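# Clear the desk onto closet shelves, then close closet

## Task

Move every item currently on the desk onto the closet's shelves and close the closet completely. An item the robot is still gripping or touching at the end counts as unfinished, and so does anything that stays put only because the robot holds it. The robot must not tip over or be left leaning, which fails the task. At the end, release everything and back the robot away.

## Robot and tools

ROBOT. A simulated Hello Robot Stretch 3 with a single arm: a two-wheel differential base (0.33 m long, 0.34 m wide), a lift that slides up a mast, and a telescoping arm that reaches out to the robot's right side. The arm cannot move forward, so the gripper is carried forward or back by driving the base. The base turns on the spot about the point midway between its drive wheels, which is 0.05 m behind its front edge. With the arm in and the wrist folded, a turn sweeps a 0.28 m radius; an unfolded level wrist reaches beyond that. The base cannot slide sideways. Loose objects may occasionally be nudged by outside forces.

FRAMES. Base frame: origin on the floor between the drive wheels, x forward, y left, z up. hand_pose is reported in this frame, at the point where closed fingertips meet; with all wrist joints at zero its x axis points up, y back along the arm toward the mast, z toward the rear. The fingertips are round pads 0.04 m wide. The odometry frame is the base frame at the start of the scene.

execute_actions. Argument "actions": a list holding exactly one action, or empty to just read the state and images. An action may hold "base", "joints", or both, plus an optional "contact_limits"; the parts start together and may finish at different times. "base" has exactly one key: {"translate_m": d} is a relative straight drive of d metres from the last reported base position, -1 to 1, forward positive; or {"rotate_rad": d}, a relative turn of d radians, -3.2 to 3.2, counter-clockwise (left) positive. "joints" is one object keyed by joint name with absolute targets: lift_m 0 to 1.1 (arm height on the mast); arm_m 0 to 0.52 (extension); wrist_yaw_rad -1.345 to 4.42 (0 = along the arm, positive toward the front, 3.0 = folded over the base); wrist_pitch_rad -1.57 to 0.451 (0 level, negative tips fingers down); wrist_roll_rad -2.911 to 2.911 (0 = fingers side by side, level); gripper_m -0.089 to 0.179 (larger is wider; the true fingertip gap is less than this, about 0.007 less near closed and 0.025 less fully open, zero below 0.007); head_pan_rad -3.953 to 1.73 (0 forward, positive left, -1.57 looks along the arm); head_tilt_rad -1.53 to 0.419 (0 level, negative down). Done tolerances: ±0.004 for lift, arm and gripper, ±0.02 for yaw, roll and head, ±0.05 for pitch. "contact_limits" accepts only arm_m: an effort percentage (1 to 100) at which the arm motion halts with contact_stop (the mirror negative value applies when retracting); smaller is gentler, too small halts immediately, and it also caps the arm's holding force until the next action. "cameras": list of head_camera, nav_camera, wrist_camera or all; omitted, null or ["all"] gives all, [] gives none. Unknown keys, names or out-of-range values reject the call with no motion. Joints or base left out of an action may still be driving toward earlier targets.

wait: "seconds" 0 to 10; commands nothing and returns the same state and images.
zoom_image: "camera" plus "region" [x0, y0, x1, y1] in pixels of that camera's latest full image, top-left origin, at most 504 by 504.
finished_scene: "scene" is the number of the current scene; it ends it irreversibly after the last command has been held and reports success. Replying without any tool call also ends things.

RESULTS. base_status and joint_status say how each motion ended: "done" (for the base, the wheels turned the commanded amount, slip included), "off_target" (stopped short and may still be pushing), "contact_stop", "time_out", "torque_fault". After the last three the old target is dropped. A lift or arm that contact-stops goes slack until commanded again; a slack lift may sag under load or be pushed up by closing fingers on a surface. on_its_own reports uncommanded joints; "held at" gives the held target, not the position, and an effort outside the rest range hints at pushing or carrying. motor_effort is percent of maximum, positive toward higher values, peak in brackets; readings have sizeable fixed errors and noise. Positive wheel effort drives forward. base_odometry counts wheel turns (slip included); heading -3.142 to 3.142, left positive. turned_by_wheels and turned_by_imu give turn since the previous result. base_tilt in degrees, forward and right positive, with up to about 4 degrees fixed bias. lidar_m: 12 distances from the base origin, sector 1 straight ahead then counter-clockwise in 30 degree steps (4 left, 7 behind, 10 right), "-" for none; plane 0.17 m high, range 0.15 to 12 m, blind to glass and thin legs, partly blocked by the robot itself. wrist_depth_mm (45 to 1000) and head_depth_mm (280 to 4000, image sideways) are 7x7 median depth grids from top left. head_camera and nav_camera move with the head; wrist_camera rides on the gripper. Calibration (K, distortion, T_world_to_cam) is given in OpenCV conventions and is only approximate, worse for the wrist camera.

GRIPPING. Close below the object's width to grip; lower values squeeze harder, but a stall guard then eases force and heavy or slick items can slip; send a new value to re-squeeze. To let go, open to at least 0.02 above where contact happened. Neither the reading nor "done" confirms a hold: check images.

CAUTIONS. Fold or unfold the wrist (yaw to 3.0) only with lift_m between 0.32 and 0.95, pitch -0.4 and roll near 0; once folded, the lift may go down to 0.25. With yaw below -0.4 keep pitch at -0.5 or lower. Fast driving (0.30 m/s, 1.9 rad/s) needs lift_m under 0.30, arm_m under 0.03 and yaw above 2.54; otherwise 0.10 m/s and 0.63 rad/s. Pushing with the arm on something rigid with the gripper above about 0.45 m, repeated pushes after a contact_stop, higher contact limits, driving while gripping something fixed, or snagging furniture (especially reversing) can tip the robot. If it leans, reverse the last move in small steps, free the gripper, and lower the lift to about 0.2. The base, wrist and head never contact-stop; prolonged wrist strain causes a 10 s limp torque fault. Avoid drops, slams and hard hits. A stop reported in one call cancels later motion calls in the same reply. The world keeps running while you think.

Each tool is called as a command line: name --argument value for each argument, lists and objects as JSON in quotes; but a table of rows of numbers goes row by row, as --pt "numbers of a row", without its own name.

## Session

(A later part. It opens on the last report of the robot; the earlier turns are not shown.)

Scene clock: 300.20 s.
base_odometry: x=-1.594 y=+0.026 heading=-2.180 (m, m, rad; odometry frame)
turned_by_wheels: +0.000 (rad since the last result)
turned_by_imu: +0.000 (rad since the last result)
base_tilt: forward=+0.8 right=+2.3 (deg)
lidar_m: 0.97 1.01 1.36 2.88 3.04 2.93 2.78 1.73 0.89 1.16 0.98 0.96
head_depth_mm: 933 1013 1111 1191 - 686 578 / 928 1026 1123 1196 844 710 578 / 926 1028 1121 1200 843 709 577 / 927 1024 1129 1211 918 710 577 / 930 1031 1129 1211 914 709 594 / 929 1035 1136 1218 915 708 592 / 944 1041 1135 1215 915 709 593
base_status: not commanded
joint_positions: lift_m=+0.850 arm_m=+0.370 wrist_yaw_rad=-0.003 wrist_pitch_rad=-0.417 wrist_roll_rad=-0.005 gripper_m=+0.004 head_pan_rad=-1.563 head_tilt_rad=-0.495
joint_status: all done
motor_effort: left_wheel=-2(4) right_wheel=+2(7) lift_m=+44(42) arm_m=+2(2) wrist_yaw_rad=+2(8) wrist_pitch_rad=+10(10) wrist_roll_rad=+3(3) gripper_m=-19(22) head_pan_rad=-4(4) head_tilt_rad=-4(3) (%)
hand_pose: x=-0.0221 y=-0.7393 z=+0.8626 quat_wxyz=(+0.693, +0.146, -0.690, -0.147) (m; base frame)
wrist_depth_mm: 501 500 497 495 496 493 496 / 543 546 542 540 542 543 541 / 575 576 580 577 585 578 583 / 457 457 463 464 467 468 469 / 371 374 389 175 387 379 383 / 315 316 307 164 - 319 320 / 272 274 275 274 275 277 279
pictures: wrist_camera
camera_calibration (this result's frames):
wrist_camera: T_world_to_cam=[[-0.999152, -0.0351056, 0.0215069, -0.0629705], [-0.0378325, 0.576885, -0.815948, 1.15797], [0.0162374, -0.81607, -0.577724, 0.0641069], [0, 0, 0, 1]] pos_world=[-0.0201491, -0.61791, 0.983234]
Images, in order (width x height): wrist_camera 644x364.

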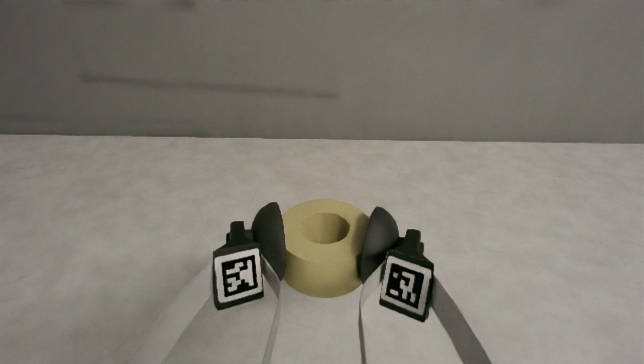

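execute_actions --actions '[{"joints":{"arm_m":0.0}}]' --cameras '[]'

execute_actions --actions '[{"joints":{"wrist_yaw_rad":3.0,"lift_m":0.6}}]' --cameras '[]'

execute_actions --actions '[{"joints":{"lift_m":0.28},"base":{"rotate_rad":1.802}}]' --cameras '[]'

execute_actions --actions '[{"base":{"translate_m":1.0}}]' --cameras '[]'

execute_actions --actions '[{"base":{"translate_m":1.0}}]' --cameras '[]'

execute_actions --actions '[{"base":{"translate_m":0.457}}]' --cameras '[]'

execute_actions --actions '[{"base":{"rotate_rad":1.339}}]' --cameras '[]'

execute_actions --actions '[{"joints":{"lift_m":0.7}}]' --cameras '[]'

execute_actions --actions '[{"joints":{"wrist_yaw_rad":0.1}}]' --cameras '[]'

execute_actions --actions '[{"joints":{"wrist_pitch_rad":-0.1}}]' --cameras '["wrist_camera"]'

Scene clock: 304.40 s.
base_odometry: x=-1.594 y=+0.026 heading=-2.180 (m, m, rad; odometry frame)
turned_by_wheels: +0.000 (rad since the last result)
turned_by_imu: +0.000 (rad since the last result)
base_tilt: forward=+0.9 right=+2.2 (deg)
lidar_m: 0.97 1.01 1.36 2.87 3.02 2.92 2.77 1.73 0.89 1.16 0.98 0.97
head_depth_mm: 938 1018 1113 1192 916 710 577 / 925 1021 1120 1193 917 709 577 / 923 1024 1121 1202 913 709 - / 929 1029 1129 1212 916 712 577 / 929 1033 1130 1215 914 710 593 / 935 1038 1136 1220 917 710 594 / 949 1042 1145 1218 913 709 593
base_status: not commanded
joint_positions: lift_m=+0.850 arm_m=+0.002 wrist_yaw_rad=-0.001 wrist_pitch_rad=-0.417 wrist_roll_rad=-0.005 gripper_m=+0.004 head_pan_rad=-1.563 head_tilt_rad=-0.495
joint_status: all done
joint sent to its limit — the command would take arm_m past its lower limit, so that joint was sent only as far as its limit.
motor_effort: left_wheel=-2(2) right_wheel=+3(2) lift_m=+44(44) arm_m=-3(1) wrist_yaw_rad=+2(2) wrist_pitch_rad=+10(10) wrist_roll_rad=+3(3) gripper_m=-19(18) head_pan_rad=-4(4) head_tilt_rad=-2(2) (%)
hand_pose: x=-0.0218 y=-0.3718 z=+0.8625 quat_wxyz=(+0.694, +0.147, -0.690, -0.147) (m; base frame)
wrist_depth_mm: 847 847 844 845 835 844 845 / 828 848 848 871 860 870 890 / 599 596 600 602 612 607 613 / 456 462 463 468 465 467 473 / 376 377 390 175 388 381 382 / 317 317 308 164 - 321 324 / 275 275 276 276 276 278 279
pictures: none
No camera images: the call's "cameras" was empty. Leave "cameras" out to get every camera's image.

Scene clock: 307.50 s.
base_odometry: x=-1.594 y=+0.026 heading=-2.180 (m, m, rad; odometry frame)
turned_by_wheels: +0.000 (rad since the last result)
turned_by_imu: +0.000 (rad since the last result)
base_tilt: forward=+0.8 right=+2.4 (deg)
lidar_m: 0.97 1.01 1.36 2.88 3.03 2.91 2.77 1.74 0.89 1.16 0.97 0.97
head_depth_mm: 933 1013 1110 1195 918 710 577 / 927 1027 1117 1199 915 711 577 / 923 1023 1126 1203 914 708 578 / 924 1030 1127 1207 918 708 577 / 933 1033 1132 1213 914 708 592 / 936 1033 1136 1217 914 708 592 / 945 1040 1142 1219 916 708 593
base_status: not commanded
joint_positions: lift_m=+0.600 arm_m=+0.002 wrist_yaw_rad=+2.998 wrist_pitch_rad=-0.418 wrist_roll_rad=-0.005 gripper_m=+0.004 head_pan_rad=-1.563 head_tilt_rad=-0.495
joint_status: all done
motor_effort: left_wheel=-2(2) right_wheel=+3(1) lift_m=+26(36) arm_m=-2(2) wrist_yaw_rad=+2(2) wrist_pitch_rad=+10(11) wrist_roll_rad=+3(3) gripper_m=-19(19) head_pan_rad=-4(4) head_tilt_rad=-2(2) (%)
hand_pose: x=+0.0110 y=+0.0748 z=+0.6130 quat_wxyz=(+0.196, +0.699, +0.097, +0.681) (m; base frame)
wrist_depth_mm: - - - - - - - / - - - - - - - / - - - - - - - / - - - - - - - / - - - 175 - - - / 881 898 - 164 - 917 924 / 781 774 771 781 789 782 792
pictures: none
No camera images: the call's "cameras" was empty. Leave "cameras" out to get every camera's image.

Scene clock: 311.63 s.
base_odometry: x=-1.594 y=+0.026 heading=-0.378 (m, m, rad; odometry frame)
turned_by_wheels: +1.802 (rad since the last result)
turned_by_imu: +1.792 (rad since the last result)
base_tilt: forward=+0.9 right=+2.4 (deg)
lidar_m: 2.88 3.22 2.79 2.69 0.89 1.16 1.16 0.96 0.98 0.98 1.09 1.78
head_depth_mm: 766 826 897 977 1099 1236 1292 / 784 850 927 1014 1131 1255 1300 / 807 877 954 1057 1175 1317 1298 / 828 900 988 1087 1211 1380 1295 / 850 928 1020 1131 1267 1444 1296 / 876 954 1055 1173 1326 1485 1292 / 900 991 1096 1207 1384 1539 1293
base_status: done
joint_positions: lift_m=+0.280 arm_m=+0.002 wrist_yaw_rad=+2.998 wrist_pitch_rad=-0.418 wrist_roll_rad=-0.005 gripper_m=+0.004 head_pan_rad=-1.563 head_tilt_rad=-0.495
joint_status: all done
motor_effort: left_wheel=-1(8) right_wheel=+2(8) lift_m=+27(24) arm_m=-2(2) wrist_yaw_rad=+2(3) wrist_pitch_rad=+11(10) wrist_roll_rad=+3(3) gripper_m=-19(19) head_pan_rad=-4(4) head_tilt_rad=-3(3) (%)
hand_pose: x=+0.0109 y=+0.0748 z=+0.2930 quat_wxyz=(+0.196, +0.699, +0.097, +0.681) (m; base frame)
wrist_depth_mm: - - - - - - - / - - - - - - - / 786 944 934 953 970 965 969 / 725 726 727 732 741 731 741 / 593 588 - 175 616 605 601 / 500 516 - 160 - 509 511 / - - - - 435 436 439
pictures: none
No camera images: the call's "cameras" was empty. Leave "cameras" out to get every camera's image.

Scene clock: 316.57 s.
base_odometry: x=-0.665 y=-0.344 heading=-0.379 (m, m, rad; odometry frame)
turned_by_wheels: +0.000 (rad since the last result)
turned_by_imu: -0.001 (rad since the last result)
base_tilt: forward=+0.9 right=+2.3 (deg)
lidar_m: 1.88 2.13 2.61 2.59 2.60 1.72 1.96 1.42 1.17 1.19 1.32 1.90
head_depth_mm: 934 1004 1096 1197 1311 1446 1291 / 955 1033 1127 1237 1370 1501 1296 / 981 1063 1167 1281 1427 1544 1298 / 1011 1098 1201 1324 1476 1578 1287 / 1028 1127 1231 1370 1547 1581 1294 / 1058 1154 1276 1426 1620 1589 1301 / 1088 1198 1320 1492 1676 1587 1295
base_status: done
joint_positions: lift_m=+0.280 arm_m=+0.002 wrist_yaw_rad=+2.998 wrist_pitch_rad=-0.418 wrist_roll_rad=-0.005 gripper_m=+0.004 head_pan_rad=-1.563 head_tilt_rad=-0.495
joint_status: not commanded
motor_effort: left_wheel=-1(5) right_wheel=+2(7) lift_m=+26(26) arm_m=-2(2) wrist_yaw_rad=+2(2) wrist_pitch_rad=+11(10) wrist_roll_rad=+3(3) gripper_m=-19(18) head_pan_rad=-4(4) head_tilt_rad=-3(2) (%)
hand_pose: x=+0.0108 y=+0.0748 z=+0.2930 quat_wxyz=(+0.196, +0.699, +0.097, +0.681) (m; base frame)
wrist_depth_mm: - - - - - - - / - - - - - - - / 935 928 938 954 951 958 965 / 722 735 739 734 733 739 743 / 591 592 - 175 611 607 601 / 498 517 - 160 - 509 511 / - - - - 439 437 438
pictures: none
No camera images: the call's "cameras" was empty. Leave "cameras" out to get every camera's image.

Scene clock: 321.50 s.
base_odometry: x=+0.264 y=-0.713 heading=-0.379 (m, m, rad; odometry frame)
turned_by_wheels: +0.000 (rad since the last result)
turned_by_imu: -0.001 (rad since the last result)
base_tilt: forward=+0.8 right=+2.3 (deg)
lidar_m: 1.00 1.08 1.63 2.41 2.68 2.69 2.68 1.67 1.37 1.37 1.52 0.91
head_depth_mm: 1077 1164 1261 1393 1534 1595 1295 / 1105 1196 1307 1427 1599 1590 1295 / 1137 1233 1345 1495 1663 1584 1300 / 1164 1263 1379 1539 1723 1583 1300 / 1199 1311 1438 1595 1768 1596 1294 / 1235 1356 1500 1670 1829 1583 1294 / 1279 1395 1533 1716 1884 1584 1299
base_status: done
joint_positions: lift_m=+0.280 arm_m=+0.002 wrist_yaw_rad=+2.998 wrist_pitch_rad=-0.418 wrist_roll_rad=-0.005 gripper_m=+0.004 head_pan_rad=-1.563 head_tilt_rad=-0.495
joint_status: not commanded
motor_effort: left_wheel=-1(5) right_wheel=+2(9) lift_m=+26(26) arm_m=-2(2) wrist_yaw_rad=+2(1) wrist_pitch_rad=+10(11) wrist_roll_rad=+3(3) gripper_m=-20(18) head_pan_rad=-4(4) head_tilt_rad=-3(2) (%)
hand_pose: x=+0.0108 y=+0.0748 z=+0.2930 quat_wxyz=(+0.196, +0.699, +0.098, +0.681) (m; base frame)
wrist_depth_mm: - - - - - - - / - - - - - - - / 936 936 956 963 945 956 965 / 729 724 733 732 736 747 752 / 594 596 - 175 609 607 603 / 503 518 - 160 - 509 510 / - - - - 436 440 439
pictures: none
No camera images: the call's "cameras" was empty. Leave "cameras" out to get every camera's image.

Scene clock: 324.80 s.
base_odometry: x=+0.689 y=-0.882 heading=-0.379 (m, m, rad; odometry frame)
turned_by_wheels: +0.000 (rad since the last result)
turned_by_imu: -0.001 (rad since the last result)
base_tilt: forward=+0.8 right=+2.4 (deg)
lidar_m: 0.54 0.58 0.84 2.32 2.58 3.61 3.14 1.76 1.46 1.45 0.56 0.51
head_depth_mm: 1151 1236 1343 1479 1626 1595 1296 / 1174 1281 1387 1537 1692 1583 1293 / 1214 1314 1440 1587 1754 1599 1292 / 1241 1354 1485 1629 1830 1602 1300 / 1283 1396 1526 1705 1868 1596 1290 / 1310 1441 1571 1762 1918 1597 1290 / 1350 1484 1651 1825 1968 1592 1293
base_status: done
joint_positions: lift_m=+0.280 arm_m=+0.002 wrist_yaw_rad=+2.998 wrist_pitch_rad=-0.418 wrist_roll_rad=-0.005 gripper_m=+0.004 head_pan_rad=-1.563 head_tilt_rad=-0.495
joint_status: not commanded
motor_effort: left_wheel=-1(6) right_wheel=+1(6) lift_m=+26(26) arm_m=-2(3) wrist_yaw_rad=+2(1) wrist_pitch_rad=+10(10) wrist_roll_rad=+3(3) gripper_m=-19(19) head_pan_rad=-4(4) head_tilt_rad=-3(3) (%)
hand_pose: x=+0.0108 y=+0.0748 z=+0.2930 quat_wxyz=(+0.196, +0.699, +0.098, +0.681) (m; base frame)
wrist_depth_mm: - - - - - - 656 / - - - - - - 654 / 930 941 950 946 953 908 653 / 722 721 732 732 738 741 641 / 588 594 - 175 612 604 601 / 499 520 - 160 - 506 511 / - - - - 437 440 440
pictures: none
No camera images: the call's "cameras" was empty. Leave "cameras" out to get every camera's image.

Scene clock: 326.97 s.
base_odometry: x=+0.689 y=-0.882 heading=+0.960 (m, m, rad; odometry frame)
turned_by_wheels: +1.339 (rad since the last result)
turned_by_imu: +1.328 (rad since the last result)
base_tilt: forward=+0.7 right=+2.3 (deg)
lidar_m: 1.50 2.39 3.15 3.14 2.18 1.53 1.45 1.49 0.51 1.09 0.54 0.69
head_depth_mm: 952 1030 967 1027 970 717 708 / 965 1063 1069 1237 1063 1174 1266 / 969 1068 1069 1234 1012 1169 1292 / 969 1073 1071 1240 1060 1164 1300 / 974 1077 1069 1233 1062 1210 1265 / 981 1062 893 571 624 698 792 / 413 445 487 540 605 686 796
base_status: done
joint_positions: lift_m=+0.280 arm_m=+0.002 wrist_yaw_rad=+2.998 wrist_pitch_rad=-0.418 wrist_roll_rad=-0.005 gripper_m=+0.004 head_pan_rad=-1.563 head_tilt_rad=-0.495
joint_status: not commanded
motor_effort: left_wheel=-1(8) right_wheel=+1(7) lift_m=+26(26) arm_m=-2(2) wrist_yaw_rad=+2(1) wrist_pitch_rad=+10(11) wrist_roll_rad=+3(3) gripper_m=-20(20) head_pan_rad=-4(4) head_tilt_rad=-3(2) (%)
hand_pose: x=+0.0108 y=+0.0748 z=+0.2930 quat_wxyz=(+0.196, +0.699, +0.098, +0.681) (m; base frame)
wrist_depth_mm: - - - - - - - / - - - - - - - / 941 929 956 942 949 952 980 / 725 726 737 736 740 749 741 / 598 596 - 175 611 604 612 / 501 515 - 160 - 506 515 / - - - - 437 437 440
pictures: none
No camera images: the call's "cameras" was empty. Leave "cameras" out to get every camera's image.

Scene clock: 331.63 s.
base_odometry: x=+0.689 y=-0.882 heading=+0.960 (m, m, rad; odometry frame)
turned_by_wheels: +0.000 (rad since the last result)
turned_by_imu: +0.000 (rad since the last result)
base_tilt: forward=+0.9 right=+2.4 (deg)
lidar_m: 1.51 2.38 3.15 3.13 2.17 1.53 1.45 1.49 0.51 1.09 0.55 0.69
head_depth_mm: 953 1034 972 1026 971 717 710 / 962 1063 1076 1242 1068 1165 1269 / 966 1067 1067 1242 1015 1171 1295 / 970 1067 1069 1237 1064 1166 1296 / 973 1072 1064 1234 1059 1209 1258 / 979 1059 891 571 625 695 790 / 414 445 489 541 605 688 798
base_status: not commanded
joint_positions: lift_m=+0.700 arm_m=+0.002 wrist_yaw_rad=+2.998 wrist_pitch_rad=-0.418 wrist_roll_rad=-0.005 gripper_m=+0.004 head_pan_rad=-1.563 head_tilt_rad=-0.495
joint_status: all done
motor_effort: left_wheel=-1(1) right_wheel=+2(2) lift_m=+44(48) arm_m=-2(2) wrist_yaw_rad=+1(2) wrist_pitch_rad=+11(10) wrist_roll_rad=+3(3) gripper_m=-19(19) head_pan_rad=-4(4) head_tilt_rad=-3(3) (%)
hand_pose: x=+0.0108 y=+0.0748 z=+0.7123 quat_wxyz=(+0.196, +0.699, +0.098, +0.681) (m; base frame)
wrist_depth_mm: - - - - - - - / - - - - - - - / - - - - - - - / - - - - - - - / - - - 175 - - - / - - - 164 - - - / 883 875 882 894 892 895 894
pictures: none
No camera images: the call's "cameras" was empty. Leave "cameras" out to get every camera's image.

Scene clock: 334.07 s.
base_odometry: x=+0.689 y=-0.882 heading=+0.960 (m, m, rad; odometry frame)
turned_by_wheels: +0.000 (rad since the last result)
turned_by_imu: +0.000 (rad since the last result)
base_tilt: forward=+0.9 right=+2.3 (deg)
lidar_m: 1.50 2.37 3.15 3.14 2.18 1.53 1.45 1.49 0.51 1.09 0.54 0.69
head_depth_mm: 949 1034 967 1026 969 716 709 / 966 1061 1069 1235 1063 1168 1270 / 972 1068 1068 1236 1015 1169 1309 / 973 1069 1067 1237 1063 1170 1293 / 976 1073 1069 1239 1056 1209 1266 / 978 1062 890 571 625 698 792 / 414 446 488 540 604 687 795
base_status: not commanded
joint_positions: lift_m=+0.700 arm_m=+0.002 wrist_yaw_rad=+0.103 wrist_pitch_rad=-0.418 wrist_roll_rad=-0.005 gripper_m=+0.004 head_pan_rad=-1.563 head_tilt_rad=-0.495
joint_status: all done
motor_effort: left_wheel=-1(1) right_wheel=+1(2) lift_m=+44(44) arm_m=-2(2) wrist_yaw_rad=-2(3) wrist_pitch_rad=+10(10) wrist_roll_rad=+3(3) gripper_m=-17(19) head_pan_rad=-4(4) head_tilt_rad=-3(3) (%)
hand_pose: x=+0.0015 y=-0.3705 z=+0.7123 quat_wxyz=(+0.700, +0.182, -0.681, -0.111) (m; base frame)
wrist_depth_mm: 276 277 654 668 562 602 435 / 301 301 - 956 936 646 295 / 336 327 978 - 989 688 292 / 376 362 756 761 752 665 286 / 425 408 421 175 - 647 282 / 495 467 944 164 - 436 283 / 573 562 558 872 878 397 314
pictures: none
No camera images: the call's "cameras" was empty. Leave "cameras" out to get every camera's image.

Scene clock: 335.03 s.
base_odometry: x=+0.689 y=-0.882 heading=+0.960 (m, m, rad; odometry frame)
turned_by_wheels: +0.000 (rad since the last result)
turned_by_imu: +0.000 (rad since the last result)
base_tilt: forward=+0.8 right=+2.3 (deg)
lidar_m: 1.50 2.38 3.15 3.12 2.18 1.53 1.45 1.49 0.51 1.09 0.55 0.69
head_depth_mm: 949 1032 974 1032 976 715 708 / 966 1062 1075 1242 1065 1164 1259 / 969 1067 1066 1236 1012 1169 1266 / 972 1067 1067 1234 1062 1169 1229 / 977 1069 1068 1242 1063 1209 1267 / 979 1061 892 571 624 696 789 / 413 445 488 540 606 686 797
base_status: not commanded
joint_positions: lift_m=+0.700 arm_m=+0.002 wrist_yaw_rad=+0.103 wrist_pitch_rad=-0.127 wrist_roll_rad=-0.005 gripper_m=+0.004 head_pan_rad=-1.563 head_tilt_rad=-0.495
joint_status: all done
motor_effort: left_wheel=-1(1) right_wheel=+2(2) lift_m=+44(44) arm_m=-2(2) wrist_yaw_rad=-2(2) wrist_pitch_rad=+16(15) wrist_roll_rad=+3(3) gripper_m=-17(20) head_pan_rad=-4(4) head_tilt_rad=-2(2) (%)
hand_pose: x=+0.0042 y=-0.3971 z=+0.7819 quat_wxyz=(+0.709, +0.081, -0.701, -0.009) (m; base frame)
wrist_depth_mm: 276 274 914 874 856 662 437 / 291 286 950 925 890 694 432 / 305 301 944 952 928 685 293 / 322 315 - - 632 570 289 / 340 332 - 175 - 660 288 / 363 351 688 164 - 648 283 / 387 372 - - - 602 281
pictures: wrist_camera
camera_calibration (this result's frames):
wrist_camera: T_world_to_cam=[[-0.990722, -0.132268, 0.0312369, -0.0691391], [-0.0717884, 0.314148, -0.946656, 0.893788], [0.115399, -0.940115, -0.320729, 0.0456579], [0, 0, 0, 1]] pos_world=[-0.00960287, -0.247003, 0.862913]
Images, in order (width x height): wrist_camera 644x364.

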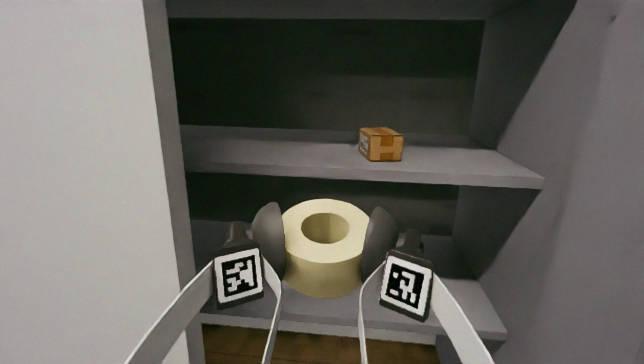

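execute_actions --actions '[{"joints":{"arm_m":0.5,"wrist_yaw_rad":0.4}}]' --cameras '[]'

execute_actions --actions '[{"joints":{"lift_m":0.675}}]' --cameras '[]'

execute_actions --actions '[{"joints":{"gripper_m":0.08}}]' --cameras '[]'

execute_actions --actions '[{"joints":{"arm_m":0.0,"lift_m":0.7}}]' --cameras '["wrist_camera"]'

Scene clock: 340.00 s.
base_odometry: x=+0.689 y=-0.882 heading=+0.960 (m, m, rad; odometry frame)
turned_by_wheels: +0.000 (rad since the last result)
turned_by_imu: +0.000 (rad since the last result)
base_tilt: forward=+0.8 right=+2.4 (deg)
lidar_m: 1.51 2.39 3.15 3.13 2.18 1.53 1.45 1.49 0.51 1.09 0.55 0.69
head_depth_mm: 952 1033 972 1025 972 672 658 / 966 1060 1068 1247 1039 1171 1285 / 967 1065 1064 1236 - 1167 1288 / 975 1065 1067 1228 1254 1167 1293 / 970 1075 1064 1238 1060 1210 1262 / 974 1061 893 570 623 695 790 / 413 445 487 539 606 687 794
base_status: not commanded
joint_positions: lift_m=+0.700 arm_m=+0.500 wrist_yaw_rad=+0.399 wrist_pitch_rad=-0.126 wrist_roll_rad=-0.005 gripper_m=+0.004 head_pan_rad=-1.563 head_tilt_rad=-0.495
joint_status: all done
motor_effort: left_wheel=-1(1) right_wheel=+1(1) lift_m=+44(43) arm_m=+2(1) wrist_yaw_rad=+1(2) wrist_pitch_rad=+15(16) wrist_roll_rad=+3(3) gripper_m=-19(20) head_pan_rad=-4(4) head_tilt_rad=-3(3) (%)
hand_pose: x=+0.0761 y=-0.8762 z=+0.7824 quat_wxyz=(+0.702, +0.183, -0.681, +0.096) (m; base frame)
wrist_depth_mm: 674 585 514 460 415 380 348 / 727 619 544 481 433 392 361 / 728 650 569 502 453 410 372 / 465 476 478 491 456 421 387 / 319 322 346 175 346 337 342 / 242 245 236 164 - 169 244 / 196 197 197 199 201 141 136
pictures: none
No camera images: the call's "cameras" was empty. Leave "cameras" out to get every camera's image.

Scene clock: 341.00 s.
base_odometry: x=+0.689 y=-0.882 heading=+0.960 (m, m, rad; odometry frame)
turned_by_wheels: +0.000 (rad since the last result)
turned_by_imu: +0.000 (rad since the last result)
base_tilt: forward=+0.8 right=+2.4 (deg)
lidar_m: 1.50 2.38 3.15 3.13 2.17 1.53 1.45 1.49 0.51 1.09 0.54 0.69
head_depth_mm: 953 1035 966 1026 974 712 664 / 964 1061 1071 1237 1035 1172 1277 / 969 1066 1069 1238 - 1168 1291 / 969 1069 1069 1244 1251 1160 1294 / 971 1073 1065 1237 1059 1209 1259 / 976 1062 889 570 625 696 789 / 413 445 488 541 603 687 796
base_status: not commanded
joint_positions: lift_m=+0.675 arm_m=+0.500 wrist_yaw_rad=+0.399 wrist_pitch_rad=-0.126 wrist_roll_rad=-0.005 gripper_m=+0.004 head_pan_rad=-1.563 head_tilt_rad=-0.495
joint_status: all done
motor_effort: left_wheel=-1(1) right_wheel=+2(2) lift_m=+26(39) arm_m=+2(2) wrist_yaw_rad=+1(1) wrist_pitch_rad=+15(15) wrist_roll_rad=+3(3) gripper_m=-18(20) head_pan_rad=-4(4) head_tilt_rad=-3(3) (%)
hand_pose: x=+0.0761 y=-0.8762 z=+0.7580 quat_wxyz=(+0.702, +0.183, -0.681, +0.096) (m; base frame)
wrist_depth_mm: 679 577 519 456 414 379 348 / 726 625 538 480 430 394 360 / 715 626 558 504 448 406 373 / 390 396 403 409 415 408 379 / 267 269 289 175 289 172 287 / 203 204 197 164 - 141 129 / 164 165 166 167 167 123 103
pictures: none
No camera images: the call's "cameras" was empty. Leave "cameras" out to get every camera's image.

Scene clock: 342.27 s.
base_odometry: x=+0.689 y=-0.882 heading=+0.960 (m, m, rad; odometry frame)
turned_by_wheels: +0.000 (rad since the last result)
turned_by_imu: +0.000 (rad since the last result)
base_tilt: forward=+0.9 right=+2.4 (deg)
lidar_m: 1.50 2.38 3.18 3.12 2.18 1.53 1.45 1.49 0.51 1.09 0.54 0.69
head_depth_mm: 952 1031 972 1023 972 713 664 / 966 1062 1065 1236 1039 1162 1274 / 973 1067 1066 1235 - 1170 1296 / 970 1072 1065 1237 1254 1175 1295 / 972 1071 1066 1233 1062 1210 1260 / 974 1061 892 571 626 696 789 / 414 444 489 540 605 686 797
base_status: not commanded
joint_positions: lift_m=+0.675 arm_m=+0.500 wrist_yaw_rad=+0.399 wrist_pitch_rad=-0.124 wrist_roll_rad=-0.005 gripper_m=+0.080 head_pan_rad=-1.563 head_tilt_rad=-0.495
joint_status: all done
motor_effort: left_wheel=-1(1) right_wheel=+2(2) lift_m=+26(26) arm_m=+2(2) wrist_yaw_rad=+1(1) wrist_pitch_rad=+14(15) wrist_roll_rad=+3(3) gripper_m=+1(78) head_pan_rad=-4(5) head_tilt_rad=-2(2) (%)
hand_pose: x=+0.0761 y=-0.8763 z=+0.7584 quat_wxyz=(+0.702, +0.183, -0.681, +0.097) (m; base frame)
wrist_depth_mm: 666 588 515 459 416 380 350 / 719 616 539 476 431 391 360 / 715 627 569 505 449 407 373 / 392 397 405 410 418 409 380 / 269 271 290 276 301 172 288 / 203 204 198 168 211 135 129 / 165 166 166 155 169 122 103
pictures: none
No camera images: the call's "cameras" was empty. Leave "cameras" out to get every camera's image.

Scene clock: 347.10 s.
base_odometry: x=+0.689 y=-0.882 heading=+0.960 (m, m, rad; odometry frame)
turned_by_wheels: +0.000 (rad since the last result)
turned_by_imu: +0.000 (rad since the last result)
base_tilt: forward=+0.8 right=+2.3 (deg)
lidar_m: 1.50 2.38 3.18 3.14 2.18 1.53 1.45 1.49 0.51 1.09 0.55 0.69
head_depth_mm: 953 1031 971 1024 974 715 710 / 968 1062 1072 1242 1061 1169 1261 / 968 1065 1070 1240 1015 1169 1295 / 970 1074 1065 1240 1060 1165 1265 / 973 1073 1071 1237 1059 1216 1292 / 977 1062 891 570 625 697 791 / 414 445 489 540 605 688 796
base_status: not commanded
joint_positions: lift_m=+0.700 arm_m=+0.002 wrist_yaw_rad=+0.399 wrist_pitch_rad=-0.123 wrist_roll_rad=-0.005 gripper_m=+0.080 head_pan_rad=-1.563 head_tilt_rad=-0.495
joint_status: all done
joint sent to its limit — the command would take arm_m past its lower limit, so that joint was sent only as far as its limit.
motor_effort: left_wheel=-1(1) right_wheel=+1(3) lift_m=+44(48) arm_m=-2(6) wrist_yaw_rad=+0(1) wrist_pitch_rad=+13(14) wrist_roll_rad=+3(3) gripper_m=+0(1) head_pan_rad=-4(4) head_tilt_rad=-3(3) (%)
hand_pose: x=+0.0762 y=-0.3790 z=+0.7831 quat_wxyz=(+0.702, +0.182, -0.681, +0.097) (m; base frame)
wrist_depth_mm: 401 358 316 670 859 778 722 / 419 380 331 982 903 827 744 / 434 402 348 716 914 832 772 / 457 427 367 616 644 553 537 / 481 456 376 899 - 921 809 / 510 497 398 712 773 794 721 / 541 515 442 - - 636 630
pictures: wrist_camera
camera_calibration (this result's frames):
wrist_camera: T_world_to_cam=[[-0.908912, -0.415806, 0.0313695, -0.109271], [-0.158807, 0.275614, -0.94806, 0.887437], [0.385563, -0.866685, -0.316542, 0.0587276], [0, 0, 0, 1]] pos_world=[0.0189703, -0.239127, 0.863361]
Images, in order (width x height): wrist_camera 644x364.

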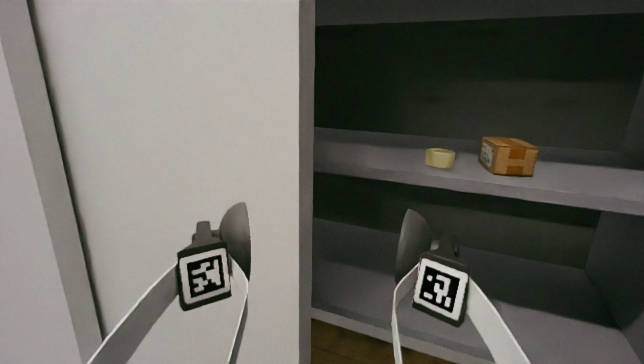

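execute_actions --actions '[{"base":{"translate_m":0.35},"joints":{"lift_m":0.9,"gripper_m":-0.04,"wrist_pitch_rad":0}}]' --cameras '[]'

execute_actions --actions '[{"base":{"rotate_rad":-1.57},"joints":{"wrist_yaw_rad":1.57}}]' --cameras '["wrist_camera"]'

Scene clock: 352.03 s.
base_odometry: x=+0.889 y=-0.596 heading=+0.960 (m, m, rad; odometry frame)
turned_by_wheels: +0.000 (rad since the last result)
turned_by_imu: -0.001 (rad since the last result)
base_tilt: forward=+0.8 right=+2.5 (deg)
lidar_m: 1.97 2.02 2.68 3.17 2.68 1.90 1.80 0.73 0.53 0.51 0.49 0.62
head_depth_mm: 387 419 460 509 574 1091 - / 387 421 461 510 569 645 725 / 389 423 463 512 570 635 717 / 391 424 465 513 573 - - / 391 426 466 516 566 654 765 / 392 428 469 510 559 617 702 / 385 396 428 467 522 596 689
base_status: done
joint_positions: lift_m=+0.900 arm_m=+0.002 wrist_yaw_rad=+0.399 wrist_pitch_rad=-0.023 wrist_roll_rad=-0.005 gripper_m=-0.039 head_pan_rad=-1.563 head_tilt_rad=-0.495
joint_status: all done
motor_effort: left_wheel=-1(2) right_wheel=+2(5) lift_m=+43(47) arm_m=-2(3) wrist_yaw_rad=+1(1) wrist_pitch_rad=+13(15) wrist_roll_rad=+3(3) gripper_m=-18(93) head_pan_rad=-4(4) head_tilt_rad=-2(2) (%)
hand_pose: x=+0.0779 y=-0.3829 z=+1.0084 quat_wxyz=(+0.697, +0.148, -0.690, +0.132) (m; base frame)
wrist_depth_mm: 327 287 255 271 244 223 206 / 342 296 265 280 252 230 210 / 356 309 273 287 259 235 216 / 373 320 283 296 265 241 220 / 396 337 292 - 272 247 224 / 418 352 309 - 277 253 230 / 441 369 311 327 296 261 236
pictures: none
No camera images: the call's "cameras" was empty. Leave "cameras" out to get every camera's image.

Scene clock: 355.50 s.
base_odometry: x=+0.889 y=-0.596 heading=-0.610 (m, m, rad; odometry frame)
turned_by_wheels: -1.570 (rad since the last result)
turned_by_imu: -1.562 (rad since the last result)
base_tilt: forward=+0.8 right=+2.3 (deg)
lidar_m: 0.50 0.48 0.62 1.98 2.02 2.66 3.15 2.68 1.90 1.81 0.73 0.53
head_depth_mm: 1479 1613 1766 1952 2060 1596 - / 1487 1614 1763 1987 2059 1592 - / 1495 1636 1749 1961 2050 1592 - / 1508 1631 1785 1977 2066 1593 1293 / 1512 1634 1803 1978 2058 1593 1295 / 1509 1647 1801 2000 2066 1580 1347 / 1514 1649 1810 1992 2058 1586 1140
base_status: done
joint_positions: lift_m=+0.900 arm_m=+0.002 wrist_yaw_rad=+1.568 wrist_pitch_rad=-0.023 wrist_roll_rad=-0.005 gripper_m=-0.039 head_pan_rad=-1.563 head_tilt_rad=-0.495
joint_status: all done
motor_effort: left_wheel=+3(8) right_wheel=-2(4) lift_m=+44(44) arm_m=-2(3) wrist_yaw_rad=+2(1) wrist_pitch_rad=+13(13) wrist_roll_rad=+3(3) gripper_m=-18(18) head_pan_rad=-4(4) head_tilt_rad=-3(2) (%)
hand_pose: x=+0.2343 y=-0.1481 z=+1.0084 quat_wxyz=(+0.508, +0.504, -0.493, +0.495) (m; base frame)
wrist_depth_mm: 376 406 408 407 913 852 642 / 383 421 419 419 - 976 648 / 388 433 433 434 - 849 641 / 400 448 450 450 - 944 647 / 414 465 464 - - 893 519 / 429 480 481 - - 842 518 / 440 499 499 502 - 940 523
pictures: wrist_camera
camera_calibration (this result's frames):
wrist_camera: T_world_to_cam=[[0.0238346, -0.99913, 0.0342134, -0.184468], [-0.219524, -0.0386185, -0.974842, 1.05728], [0.975316, 0.0157243, -0.220254, 0.164652], [0, 0, 0, 1]] pos_world=[0.075907, -0.146066, 1.07326]
Images, in order (width x height): wrist_camera 644x364.

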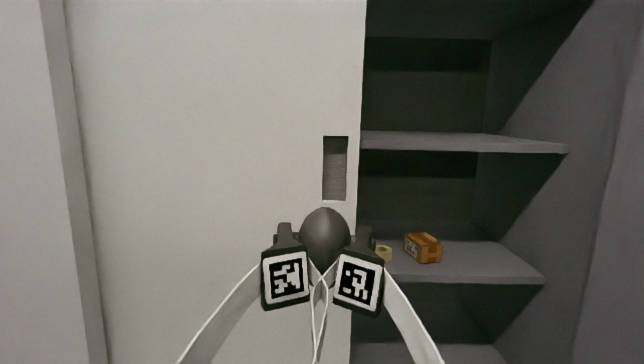

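execute_actions --actions '[{"base":{"translate_m":0.285},"joints":{"arm_m":0.02}}]' --cameras '["wrist_camera"]'

Scene clock: 359.93 s.
base_odometry: x=+1.123 y=-0.759 heading=-0.610 (m, m, rad; odometry frame)
turned_by_wheels: +0.000 (rad since the last result)
turned_by_imu: -0.058 (rad since the last result)
base_tilt: forward=+0.7 right=+2.3 (deg)
lidar_m: 0.23 0.24 0.25 0.51 2.02 2.56 3.42 2.85 1.92 1.79 0.60 0.25
head_depth_mm: 1497 1622 1772 1985 2079 1645 - / 1496 1614 1757 1975 2060 1619 - / 1501 1629 1787 1972 2064 1615 - / 1487 1622 1776 1953 2073 1596 1295 / 1487 1613 1769 1943 2050 1601 1335 / 1480 1608 1714 1844 818 773 - / 536 499 534 582 651 735 962
base_status: done
joint_positions: lift_m=+0.900 arm_m=+0.020 wrist_yaw_rad=+1.602 wrist_pitch_rad=-0.025 wrist_roll_rad=-0.005 gripper_m=-0.039 head_pan_rad=-1.563 head_tilt_rad=-0.495
joint_status: all done
on_its_own: wrist_yaw_rad is at rest, and its effort (-28) is outside its rest range (-12 to +12)
motor_effort: left_wheel=+6(16) right_wheel=+10(27) lift_m=+41(44) arm_m=+2(6) wrist_yaw_rad=-28(28) wrist_pitch_rad=+14(15) wrist_roll_rad=+3(3) gripper_m=-22(22) head_pan_rad=-4(4) head_tilt_rad=-2(2) (%)
hand_pose: x=+0.2341 y=-0.1568 z=+1.0081 quat_wxyz=(+0.500, +0.513, -0.484, +0.503) (m; base frame)
wrist_depth_mm: 158 159 160 162 793 806 585 / 163 164 165 167 829 833 596 / 168 170 170 172 847 763 575 / 174 175 177 190 882 756 536 / 180 181 183 - 907 867 592 / 187 188 188 - 720 720 581 / 193 194 197 200 552 556 540
pictures: wrist_camera
camera_calibration (this result's frames):
wrist_camera: T_world_to_cam=[[0.0580858, -0.997727, 0.0341597, -0.200831], [-0.219859, -0.0461621, -0.974439, 1.05502], [0.973801, 0.0490908, -0.22204, 0.172262], [0, 0, 0, 1]] pos_world=[0.0758715, -0.160128, 1.07316]
Images, in order (width x height): wrist_camera 644x364.

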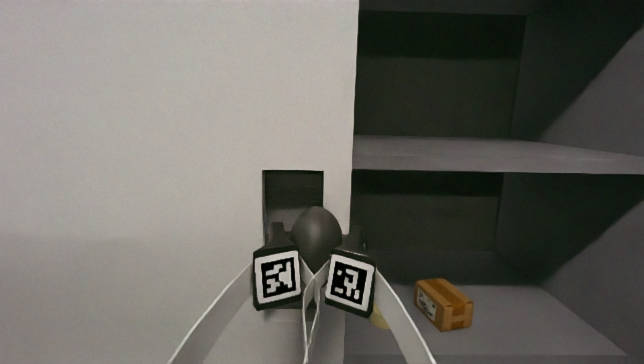

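Off to the right a bit; adjust.

execute_actions --actions '[{"base":{"translate_m":-0.02},"joints":{"arm_m":0.005}}]' --cameras '[]'

execute_actions --actions '[{"base":{"translate_m":0.03}}]' --cameras '["wrist_camera"]'

Scene clock: 362.47 s.
base_odometry: x=+1.107 y=-0.747 heading=-0.610 (m, m, rad; odometry frame)
turned_by_wheels: +0.000 (rad since the last result)
turned_by_imu: +0.000 (rad since the last result)
base_tilt: forward=+0.9 right=+2.3 (deg)
lidar_m: 0.25 0.25 0.26 0.56 2.01 2.55 3.42 2.85 1.93 1.79 0.60 0.27
head_depth_mm: 1501 1623 1759 1993 2059 1593 - / 1496 1632 1759 1986 2061 1591 - / 1485 1626 1779 1970 2050 1592 - / 1489 1626 1776 1982 2051 1584 1293 / 1487 1629 1775 1960 2051 1590 1292 / 1475 1607 1755 1904 907 894 853 / 594 591 548 592 653 738 851
base_status: done
joint_positions: lift_m=+0.900 arm_m=+0.005 wrist_yaw_rad=+1.618 wrist_pitch_rad=-0.024 wrist_roll_rad=-0.004 gripper_m=-0.039 head_pan_rad=-1.563 head_tilt_rad=-0.495
joint_status: all done
on_its_own: wrist_yaw_rad is held at +1.619, not at your +1.570, by its stall guard, which is not easing now
motor_effort: left_wheel=+2(6) right_wheel=+0(11) lift_m=+41(42) arm_m=-3(1) wrist_yaw_rad=+1(8) wrist_pitch_rad=+14(14) wrist_roll_rad=+3(3) gripper_m=-16(21) head_pan_rad=-4(4) head_tilt_rad=-2(1) (%)
hand_pose: x=+0.2340 y=-0.1382 z=+1.0083 quat_wxyz=(+0.496, +0.516, -0.480, +0.507) (m; base frame)
wrist_depth_mm: 176 176 176 176 814 824 627 / 181 181 181 183 834 830 620 / 186 187 188 188 862 804 598 / 193 193 194 198 885 860 566 / 199 200 201 - 918 889 617 / 206 207 207 - 694 731 611 / 213 215 215 216 555 558 557
pictures: none
No camera images: the call's "cameras" was empty. Leave "cameras" out to get every camera's image.

Scene clock: 363.80 s.
base_odometry: x=+1.131 y=-0.765 heading=-0.610 (m, m, rad; odometry frame)
turned_by_wheels: +0.000 (rad since the last result)
turned_by_imu: -0.014 (rad since the last result)
base_tilt: forward=+0.9 right=+2.2 (deg)
lidar_m: 0.22 0.23 0.24 0.47 2.01 2.54 3.43 2.90 1.93 1.78 0.59 0.24
head_depth_mm: 1500 1643 1767 1985 2046 1593 - / 1499 1632 1772 1988 2057 1592 - / 1503 1629 1783 1975 2055 1586 - / 1495 1614 1769 1958 2060 1590 1297 / 1480 1610 1757 1957 2041 1594 1291 / 1479 1597 1731 1860 827 770 829 / 543 495 532 577 643 729 849
base_status: done
joint_positions: lift_m=+0.900 arm_m=+0.005 wrist_yaw_rad=+1.630 wrist_pitch_rad=-0.024 wrist_roll_rad=-0.004 gripper_m=-0.039 head_pan_rad=-1.563 head_tilt_rad=-0.495
joint_status: not commanded
on_its_own: wrist_yaw_rad is held at +1.619, not at your +1.570, by its stall guard, which is not easing now
motor_effort: left_wheel=+4(10) right_wheel=+13(21) lift_m=+41(41) arm_m=-2(2) wrist_yaw_rad=-10(9) wrist_pitch_rad=+14(15) wrist_roll_rad=+3(3) gripper_m=-18(18) head_pan_rad=-4(4) head_tilt_rad=-3(3) (%)
hand_pose: x=+0.2338 y=-0.1351 z=+1.0082 quat_wxyz=(+0.493, +0.519, -0.477, +0.510) (m; base frame)
wrist_depth_mm: 153 153 154 155 794 797 625 / 158 159 159 160 815 817 614 / 163 164 164 165 724 802 589 / 169 169 169 172 879 788 553 / 175 175 176 - 883 889 608 / 180 181 182 - 716 735 605 / 188 187 189 191 550 553 559
pictures: wrist_camera
camera_calibration (this result's frames):
wrist_camera: T_world_to_cam=[[0.0861459, -0.995704, 0.0339491, -0.185274], [-0.217963, -0.0520861, -0.974566, 1.05498], [0.972148, 0.0765552, -0.221514, 0.175098], [0, 0, 0, 1]] pos_world=[0.0756866, -0.142932, 1.07323]
Images, in order (width x height): wrist_camera 644x364.

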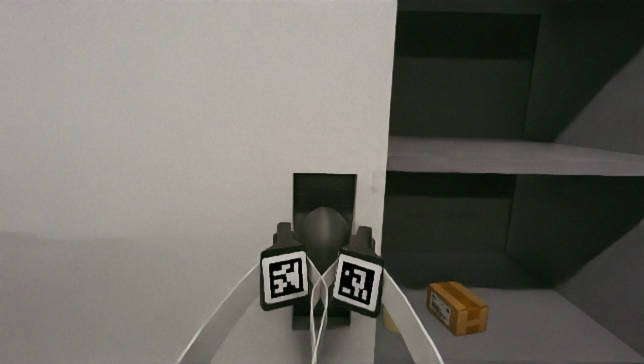

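execute_actions --actions '[{"joints":{"arm_m":0.45},"contact_limits":{"arm_m":30}}]' --cameras '["wrist_camera"]'

Scene clock: 368.33 s.
base_odometry: x=+1.131 y=-0.765 heading=-0.609 (m, m, rad; odometry frame)
turned_by_wheels: +0.001 (rad since the last result)
turned_by_imu: +0.004 (rad since the last result)
base_tilt: forward=+0.8 right=+2.3 (deg)
lidar_m: 0.22 0.23 0.24 0.47 2.02 2.54 3.89 2.88 1.94 1.79 0.36 0.24
head_depth_mm: 1500 1622 1763 1945 - 1574 1300 / 1490 1643 1769 2030 2063 1588 1298 / 1495 1627 1764 2059 2049 1591 1294 / 1490 1623 1772 - 2070 1583 1296 / 1483 1610 1758 1908 2062 1595 1293 / 1472 1594 1712 1855 804 772 867 / 478 497 532 577 648 732 901
base_status: not commanded
joint_positions: lift_m=+0.900 arm_m=+0.449 wrist_yaw_rad=+1.771 wrist_pitch_rad=-0.024 wrist_roll_rad=-0.004 gripper_m=-0.039 head_pan_rad=-1.563 head_tilt_rad=-0.495
joint_status: all done
on_its_own: wrist_yaw_rad is held at +1.619, not at your +1.570, by its stall guard, which is still easing
motor_effort: left_wheel=+18(19) right_wheel=-17(19) lift_m=+41(41) arm_m=+10(11) wrist_yaw_rad=-96(97) wrist_pitch_rad=+14(14) wrist_roll_rad=+3(3) gripper_m=-29(30) head_pan_rad=-5(3) head_tilt_rad=-2(3) (%)
contact_limits: arm_m 30 (drawing in: default 17, maximum 27; extending or still: default 22, maximum 36)
hand_pose: x=+0.2291 y=-0.5429 z=+1.0083 quat_wxyz=(+0.455, +0.552, -0.440, +0.543) (m; base frame)
wrist_depth_mm: 947 905 875 843 124 123 128 / 962 949 917 866 128 126 132 / 557 853 913 877 132 138 136 / - 985 964 924 136 142 140 / 839 975 974 927 141 148 144 / 311 694 714 - 145 153 148 / 307 947 929 571 149 158 153
pictures: wrist_camera
camera_calibration (this result's frames):
wrist_camera: T_world_to_cam=[[0.225002, -0.973769, 0.0338857, -0.610759], [-0.208059, -0.0819918, -0.974674, 1.01446], [0.951885, 0.212253, -0.22105, 0.28869], [0, 0, 0, 1]] pos_world=[0.0736885, -0.572836, 1.07327]
Images, in order (width x height): wrist_camera 644x364.

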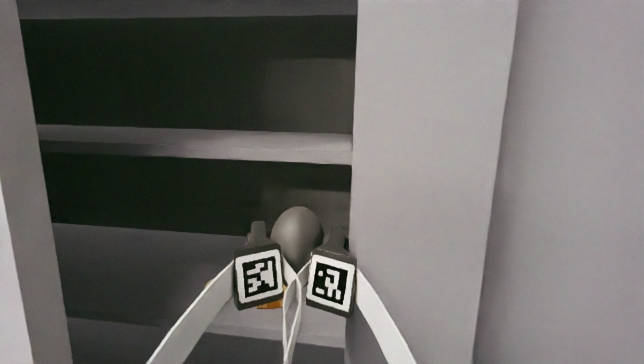

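execute_actions --actions '[{"base":{"translate_m":-0.04},"joints":{"arm_m":0.2,"wrist_yaw_rad":1.57}}]' --cameras '["wrist_camera"]'

Scene clock: 371.53 s.
base_odometry: x=+1.098 y=-0.742 heading=-0.609 (m, m, rad; odometry frame)
turned_by_wheels: +0.000 (rad since the last result)
turned_by_imu: -0.001 (rad since the last result)
base_tilt: forward=+0.8 right=+2.4 (deg)
lidar_m: 0.26 0.26 0.27 0.58 2.01 2.54 3.41 2.89 1.93 1.79 0.61 0.28
head_depth_mm: 1508 1635 1774 2002 - 1587 1295 / 1495 1637 1766 1946 - 1599 1298 / 1490 1630 1780 1960 - 1534 1295 / 1491 1631 1763 1947 2084 1493 1290 / 1482 1614 1779 1939 - 1496 1297 / 1473 1611 1764 1918 2060 981 914 / 1443 652 649 607 650 746 850
base_status: done
joint_positions: lift_m=+0.900 arm_m=+0.200 wrist_yaw_rad=+1.572 wrist_pitch_rad=-0.019 wrist_roll_rad=-0.003 gripper_m=-0.039 head_pan_rad=-1.563 head_tilt_rad=-0.496
joint_status: all done
motor_effort: left_wheel=+1(21) right_wheel=+0(25) lift_m=+41(41) arm_m=-2(6) wrist_yaw_rad=-1(98) wrist_pitch_rad=+11(14) wrist_roll_rad=+2(3) gripper_m=-18(29) head_pan_rad=-4(4) head_tilt_rad=-2(3) (%)
hand_pose: x=+0.2344 y=-0.3451 z=+1.0095 quat_wxyz=(+0.506, +0.504, -0.494, +0.496) (m; base frame)
wrist_depth_mm: 201 204 235 860 798 521 250 / 206 209 235 874 886 517 250 / 212 216 237 896 746 515 250 / 219 223 240 949 825 515 249 / 226 230 248 - 886 513 250 / 233 239 243 - 725 514 249 / 241 246 571 606 614 509 249
pictures: wrist_camera
camera_calibration (this result's frames):
wrist_camera: T_world_to_cam=[[0.0274658, -0.999085, 0.0327894, -0.380684], [-0.21575, -0.0379535, -0.975711, 1.05094], [0.976062, 0.0197243, -0.216595, 0.165385], [0, 0, 0, 1]] pos_world=[0.0757714, -0.343711, 1.07372]
Images, in order (width x height): wrist_camera 644x364.

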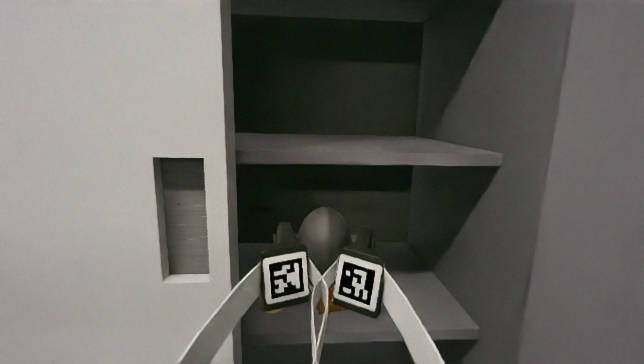

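execute_actions --actions '[{"base":{"rotate_rad":0.1},"joints":{"arm_m":0.12}}]' --cameras '["wrist_camera"]'

Scene clock: 374.50 s.
base_odometry: x=+1.098 y=-0.742 heading=-0.509 (m, m, rad; odometry frame)
turned_by_wheels: +0.100 (rad since the last result)
turned_by_imu: +0.099 (rad since the last result)
base_tilt: forward=+0.8 right=+2.3 (deg)
lidar_m: 0.26 0.27 0.30 0.78 2.05 2.76 3.39 2.60 1.87 1.79 0.38 0.27
head_depth_mm: 1453 1583 1733 1910 2062 1482 1291 / 1483 1600 1748 1944 2067 - 1292 / 1475 1616 1769 1958 2060 - 1265 / 1485 1631 1778 1969 2066 1699 1258 / 1495 1633 1789 1988 2101 - 1188 / 1451 658 673 638 701 740 913 / 465 501 548 608 680 787 1072
base_status: done
joint_positions: lift_m=+0.900 arm_m=+0.120 wrist_yaw_rad=+1.571 wrist_pitch_rad=-0.019 wrist_roll_rad=-0.003 gripper_m=-0.039 head_pan_rad=-1.563 head_tilt_rad=-0.496
joint_status: all done
motor_effort: left_wheel=-1(6) right_wheel=+3(6) lift_m=+41(41) arm_m=-2(1) wrist_yaw_rad=-1(2) wrist_pitch_rad=+11(11) wrist_roll_rad=+2(2) gripper_m=-18(16) head_pan_rad=-4(4) head_tilt_rad=-2(1) (%)
hand_pose: x=+0.2344 y=-0.2651 z=+1.0095 quat_wxyz=(+0.506, +0.504, -0.494, +0.496) (m; base frame)
wrist_depth_mm: 181 180 179 177 712 746 512 / 187 186 184 182 822 799 513 / 193 191 190 188 767 726 511 / 199 198 196 197 889 667 462 / 205 204 202 - 893 769 506 / 213 211 209 - 734 687 502 / 221 219 217 214 557 564 499
pictures: wrist_camera
camera_calibration (this result's frames):
wrist_camera: T_world_to_cam=[[0.027325, -0.999089, 0.0327893, -0.300763], [-0.215755, -0.0379229, -0.975711, 1.05399], [0.976065, 0.0195868, -0.216595, 0.16377], [0, 0, 0, 1]] pos_world=[0.0757716, -0.263727, 1.07372]
Images, in order (width x height): wrist_camera 644x364.

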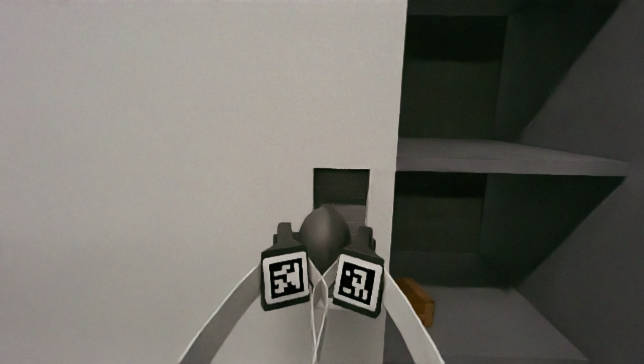

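execute_actions --actions '[{"base":{"translate_m":0.035},"joints":{"arm_m":0.13}}]' --cameras '[]'

execute_actions --actions '[{"joints":{"arm_m":0.42},"contact_limits":{"arm_m":30}}]' --cameras '["wrist_camera"]'

Scene clock: 376.20 s.
base_odometry: x=+1.129 y=-0.759 heading=-0.510 (m, m, rad; odometry frame)
turned_by_wheels: -0.001 (rad since the last result)
turned_by_imu: -0.019 (rad since the last result)
base_tilt: forward=+0.8 right=+2.4 (deg)
lidar_m: 0.23 0.24 0.25 0.62 2.04 2.72 3.44 2.64 1.88 0.77 0.34 0.24
head_depth_mm: 1464 1585 1742 1924 2093 1493 1296 / 1476 1599 1756 1935 2085 1490 1299 / 1475 1620 1772 1964 2069 - 1281 / 1488 1617 1773 1963 2063 1698 1254 / 1494 1629 1794 1949 2111 - 1185 / 589 594 561 618 678 - 898 / 454 495 543 601 672 873 1064
base_status: done
joint_positions: lift_m=+0.900 arm_m=+0.130 wrist_yaw_rad=+1.586 wrist_pitch_rad=-0.020 wrist_roll_rad=-0.003 gripper_m=-0.039 head_pan_rad=-1.563 head_tilt_rad=-0.496
joint_status: all done
on_its_own: wrist_yaw_rad is at rest, and its effort (-13) is outside its rest range (-12 to +12)
motor_effort: left_wheel=-2(13) right_wheel=+16(26) lift_m=+41(41) arm_m=+2(1) wrist_yaw_rad=-13(13) wrist_pitch_rad=+12(12) wrist_roll_rad=+2(2) gripper_m=-18(18) head_pan_rad=-4(4) head_tilt_rad=-2(2) (%)
hand_pose: x=+0.2343 y=-0.2710 z=+1.0092 quat_wxyz=(+0.503, +0.508, -0.490, +0.499) (m; base frame)
wrist_depth_mm: 158 157 156 155 779 713 500 / 162 162 161 160 808 763 496 / 167 167 166 165 833 698 493 / 173 173 171 172 859 648 453 / 179 178 177 - 882 737 491 / 186 184 184 - 733 690 487 / 192 191 189 190 550 564 484
pictures: none
No camera images: the call's "cameras" was empty. Leave "cameras" out to get every camera's image.

Scene clock: 379.57 s.
base_odometry: x=+1.129 y=-0.759 heading=-0.509 (m, m, rad; odometry frame)
turned_by_wheels: +0.001 (rad since the last result)
turned_by_imu: +0.001 (rad since the last result)
base_tilt: forward=+0.9 right=+2.3 (deg)
lidar_m: 0.23 0.24 0.25 0.62 2.04 2.72 3.45 2.62 1.88 0.77 0.34 0.24
head_depth_mm: 1462 1586 1745 1865 1890 1544 1303 / 1479 1602 1729 1996 2055 1602 1297 / 1489 1621 1761 - 2053 1595 1289 / 1492 1627 1784 1918 2042 1588 1293 / 1497 1629 1773 1931 1977 1485 1179 / 583 548 561 610 683 748 843 / 457 496 537 575 600 604 609
base_status: not commanded
joint_positions: lift_m=+0.900 arm_m=+0.419 wrist_yaw_rad=+1.627 wrist_pitch_rad=-0.021 wrist_roll_rad=-0.003 gripper_m=-0.039 head_pan_rad=-1.563 head_tilt_rad=-0.496
joint_status: all done
on_its_own: wrist_yaw_rad is at rest, and its effort (-48) is outside its rest range (-12 to +12)
motor_effort: left_wheel=+2(8) right_wheel=+2(17) lift_m=+41(41) arm_m=+7(4) wrist_yaw_rad=-48(55) wrist_pitch_rad=+12(13) wrist_roll_rad=+2(2) gripper_m=-24(23) head_pan_rad=-4(4) head_tilt_rad=-2(2) (%)
contact_limits: arm_m 30 (drawing in: default 17, maximum 27; extending or still: default 22, maximum 36)
hand_pose: x=+0.2339 y=-0.5499 z=+1.0090 quat_wxyz=(+0.492, +0.518, -0.479, +0.509) (m; base frame)
wrist_depth_mm: 172 169 166 163 97 88 87 / 177 175 171 168 95 91 90 / 184 180 177 173 96 93 93 / 190 187 183 192 99 96 106 / 196 193 189 189 102 99 110 / 204 200 196 - 105 103 114 / 212 208 202 200 108 106 119
pictures: wrist_camera
camera_calibration (this result's frames):
wrist_camera: T_world_to_cam=[[0.0824779, -0.996055, 0.0327257, -0.596389], [-0.215295, -0.0498704, -0.975275, 1.03547], [0.97306, 0.0733929, -0.218559, 0.20195], [0, 0, 0, 1]] pos_world=[0.0756118, -0.557219, 1.07353]
Images, in order (width x height): wrist_camera 644x364.

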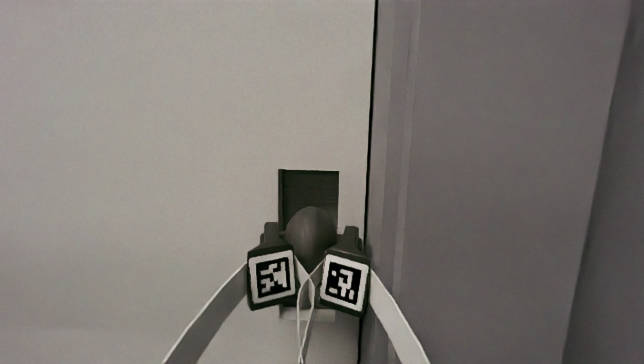

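execute_actions --actions '[{"joints":{"wrist_yaw_rad":1.45,"arm_m":0.41},"base":{"translate_m":0.01}}]' --cameras '["wrist_camera"]'

Scene clock: 380.47 s.
base_odometry: x=+1.138 y=-0.764 heading=-0.509 (m, m, rad; odometry frame)
turned_by_wheels: +0.000 (rad since the last result)
turned_by_imu: -0.012 (rad since the last result)
base_tilt: forward=+0.8 right=+2.3 (deg)
lidar_m: 0.22 0.22 0.24 0.57 2.04 2.68 3.45 2.65 1.88 0.77 0.33 0.23
head_depth_mm: 1459 1605 1746 1885 1893 1546 1291 / 1474 1619 1751 1998 2047 1594 1295 / 1489 1617 1765 - 2054 1596 1289 / 1494 1622 1779 1895 2051 1583 1296 / 1494 1625 1783 1947 1966 1497 1193 / 584 545 560 598 679 743 838 / 455 494 535 564 589 593 593
base_status: done
joint_positions: lift_m=+0.900 arm_m=+0.409 wrist_yaw_rad=+1.561 wrist_pitch_rad=-0.023 wrist_roll_rad=-0.003 gripper_m=-0.039 head_pan_rad=-1.563 head_tilt_rad=-0.496
joint_status: wrist_yaw_rad off_target (ended at +1.561, target +1.450); the others done
on_its_own: wrist_yaw_rad is at rest, and its effort (-95) is outside its rest range (-12 to +12)
motor_effort: left_wheel=+8(7) right_wheel=+1(14) lift_m=+41(41) arm_m=+6(6) wrist_yaw_rad=-95(95) wrist_pitch_rad=+14(14) wrist_roll_rad=+2(2) gripper_m=-27(28) head_pan_rad=-4(4) head_tilt_rad=-2(2) (%)
hand_pose: x=+0.2342 y=-0.5567 z=+1.0084 quat_wxyz=(+0.509, +0.503, -0.495, +0.492) (m; base frame)
wrist_depth_mm: 158 159 159 159 90 89 90 / 164 164 164 164 93 92 104 / 169 169 169 169 95 95 108 / 175 174 174 177 99 98 112 / 181 180 180 179 102 101 116 / 187 187 185 - 106 105 121 / 194 194 195 195 109 109 125
pictures: wrist_camera
camera_calibration (this result's frames):
wrist_camera: T_world_to_cam=[[0.0170178, -0.999322, 0.0326578, -0.589588], [-0.220307, -0.0356075, -0.974781, 1.04325], [0.975282, 0.00939391, -0.220763, 0.168093], [0, 0, 0, 1]] pos_world=[0.0759315, -0.55362, 1.07331]
Images, in order (width x height): wrist_camera 644x364.

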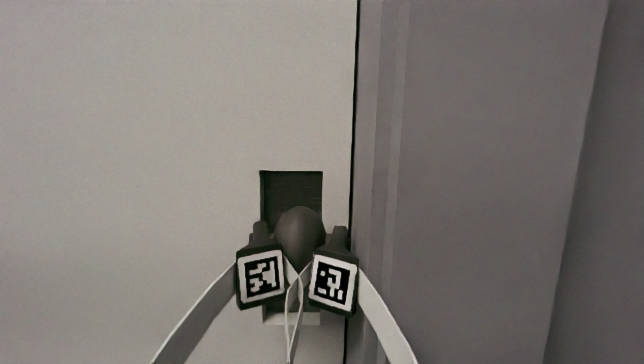

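Good enough; back away.

execute_actions --actions '[{"joints":{"wrist_yaw_rad":1.57,"arm_m":0.39},"base":{"translate_m":-0.3}}]' --cameras '["wrist_camera"]'

finished_scene --scene 1

Scene clock: 385.53 s.
base_odometry: x=+0.876 y=-0.617 heading=-0.509 (m, m, rad; odometry frame)
turned_by_wheels: +0.000 (rad since the last result)
turned_by_imu: +0.001 (rad since the last result)
base_tilt: forward=+0.8 right=+2.4 (deg)
lidar_m: 0.52 0.50 0.65 1.97 2.02 2.67 3.14 2.68 1.90 1.80 0.74 0.55
head_depth_mm: 1482 1631 1750 1885 - 1543 1291 / 1486 1618 1753 2030 2054 1582 1302 / 1491 1627 1754 - 2038 1586 1291 / 1498 1634 1794 1923 1969 1591 1296 / 1508 1626 1806 1968 2038 1586 1295 / 1513 1642 1801 1973 2042 1578 1292 / 1519 1669 1821 1977 2062 1579 1228
base_status: done
joint_positions: lift_m=+0.900 arm_m=+0.390 wrist_yaw_rad=+1.572 wrist_pitch_rad=-0.022 wrist_roll_rad=-0.003 gripper_m=-0.039 head_pan_rad=-1.563 head_tilt_rad=-0.496
joint_status: all done
motor_effort: left_wheel=+2(3) right_wheel=-1(7) lift_m=+41(41) arm_m=-2(6) wrist_yaw_rad=-2(30) wrist_pitch_rad=+13(13) wrist_roll_rad=+2(2) gripper_m=-18(21) head_pan_rad=-4(4) head_tilt_rad=-1(2) (%)
hand_pose: x=+0.2343 y=-0.5349 z=+1.0087 quat_wxyz=(+0.506, +0.505, -0.493, +0.495) (m; base frame)
wrist_depth_mm: 443 440 439 439 372 383 - / 452 454 453 454 384 393 - / 467 467 467 470 402 406 - / 485 480 486 488 414 424 - / 507 508 504 - 429 436 - / 523 521 519 - 448 456 - / 536 540 539 540 460 - -
pictures: wrist_camera
camera_calibration (this result's frames):
wrist_camera: T_world_to_cam=[[0.0284091, -0.999071, 0.0323959, -0.570078], [-0.218917, -0.0378407, -0.975009, 1.043], [0.97533, 0.0206071, -0.219789, 0.172906], [0, 0, 0, 1]] pos_world=[0.0758851, -0.533644, 1.0734]
Images, in order (width x height): wrist_camera 644x364.

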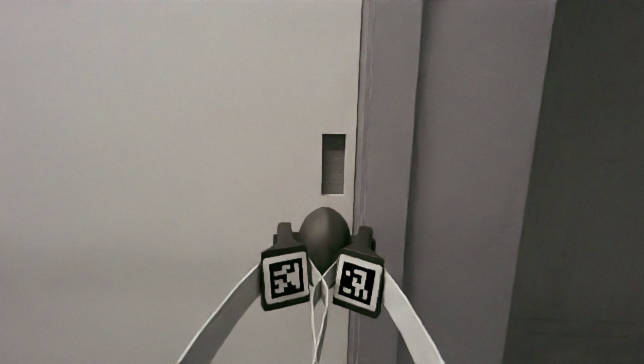

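The scene is finished: the task was done.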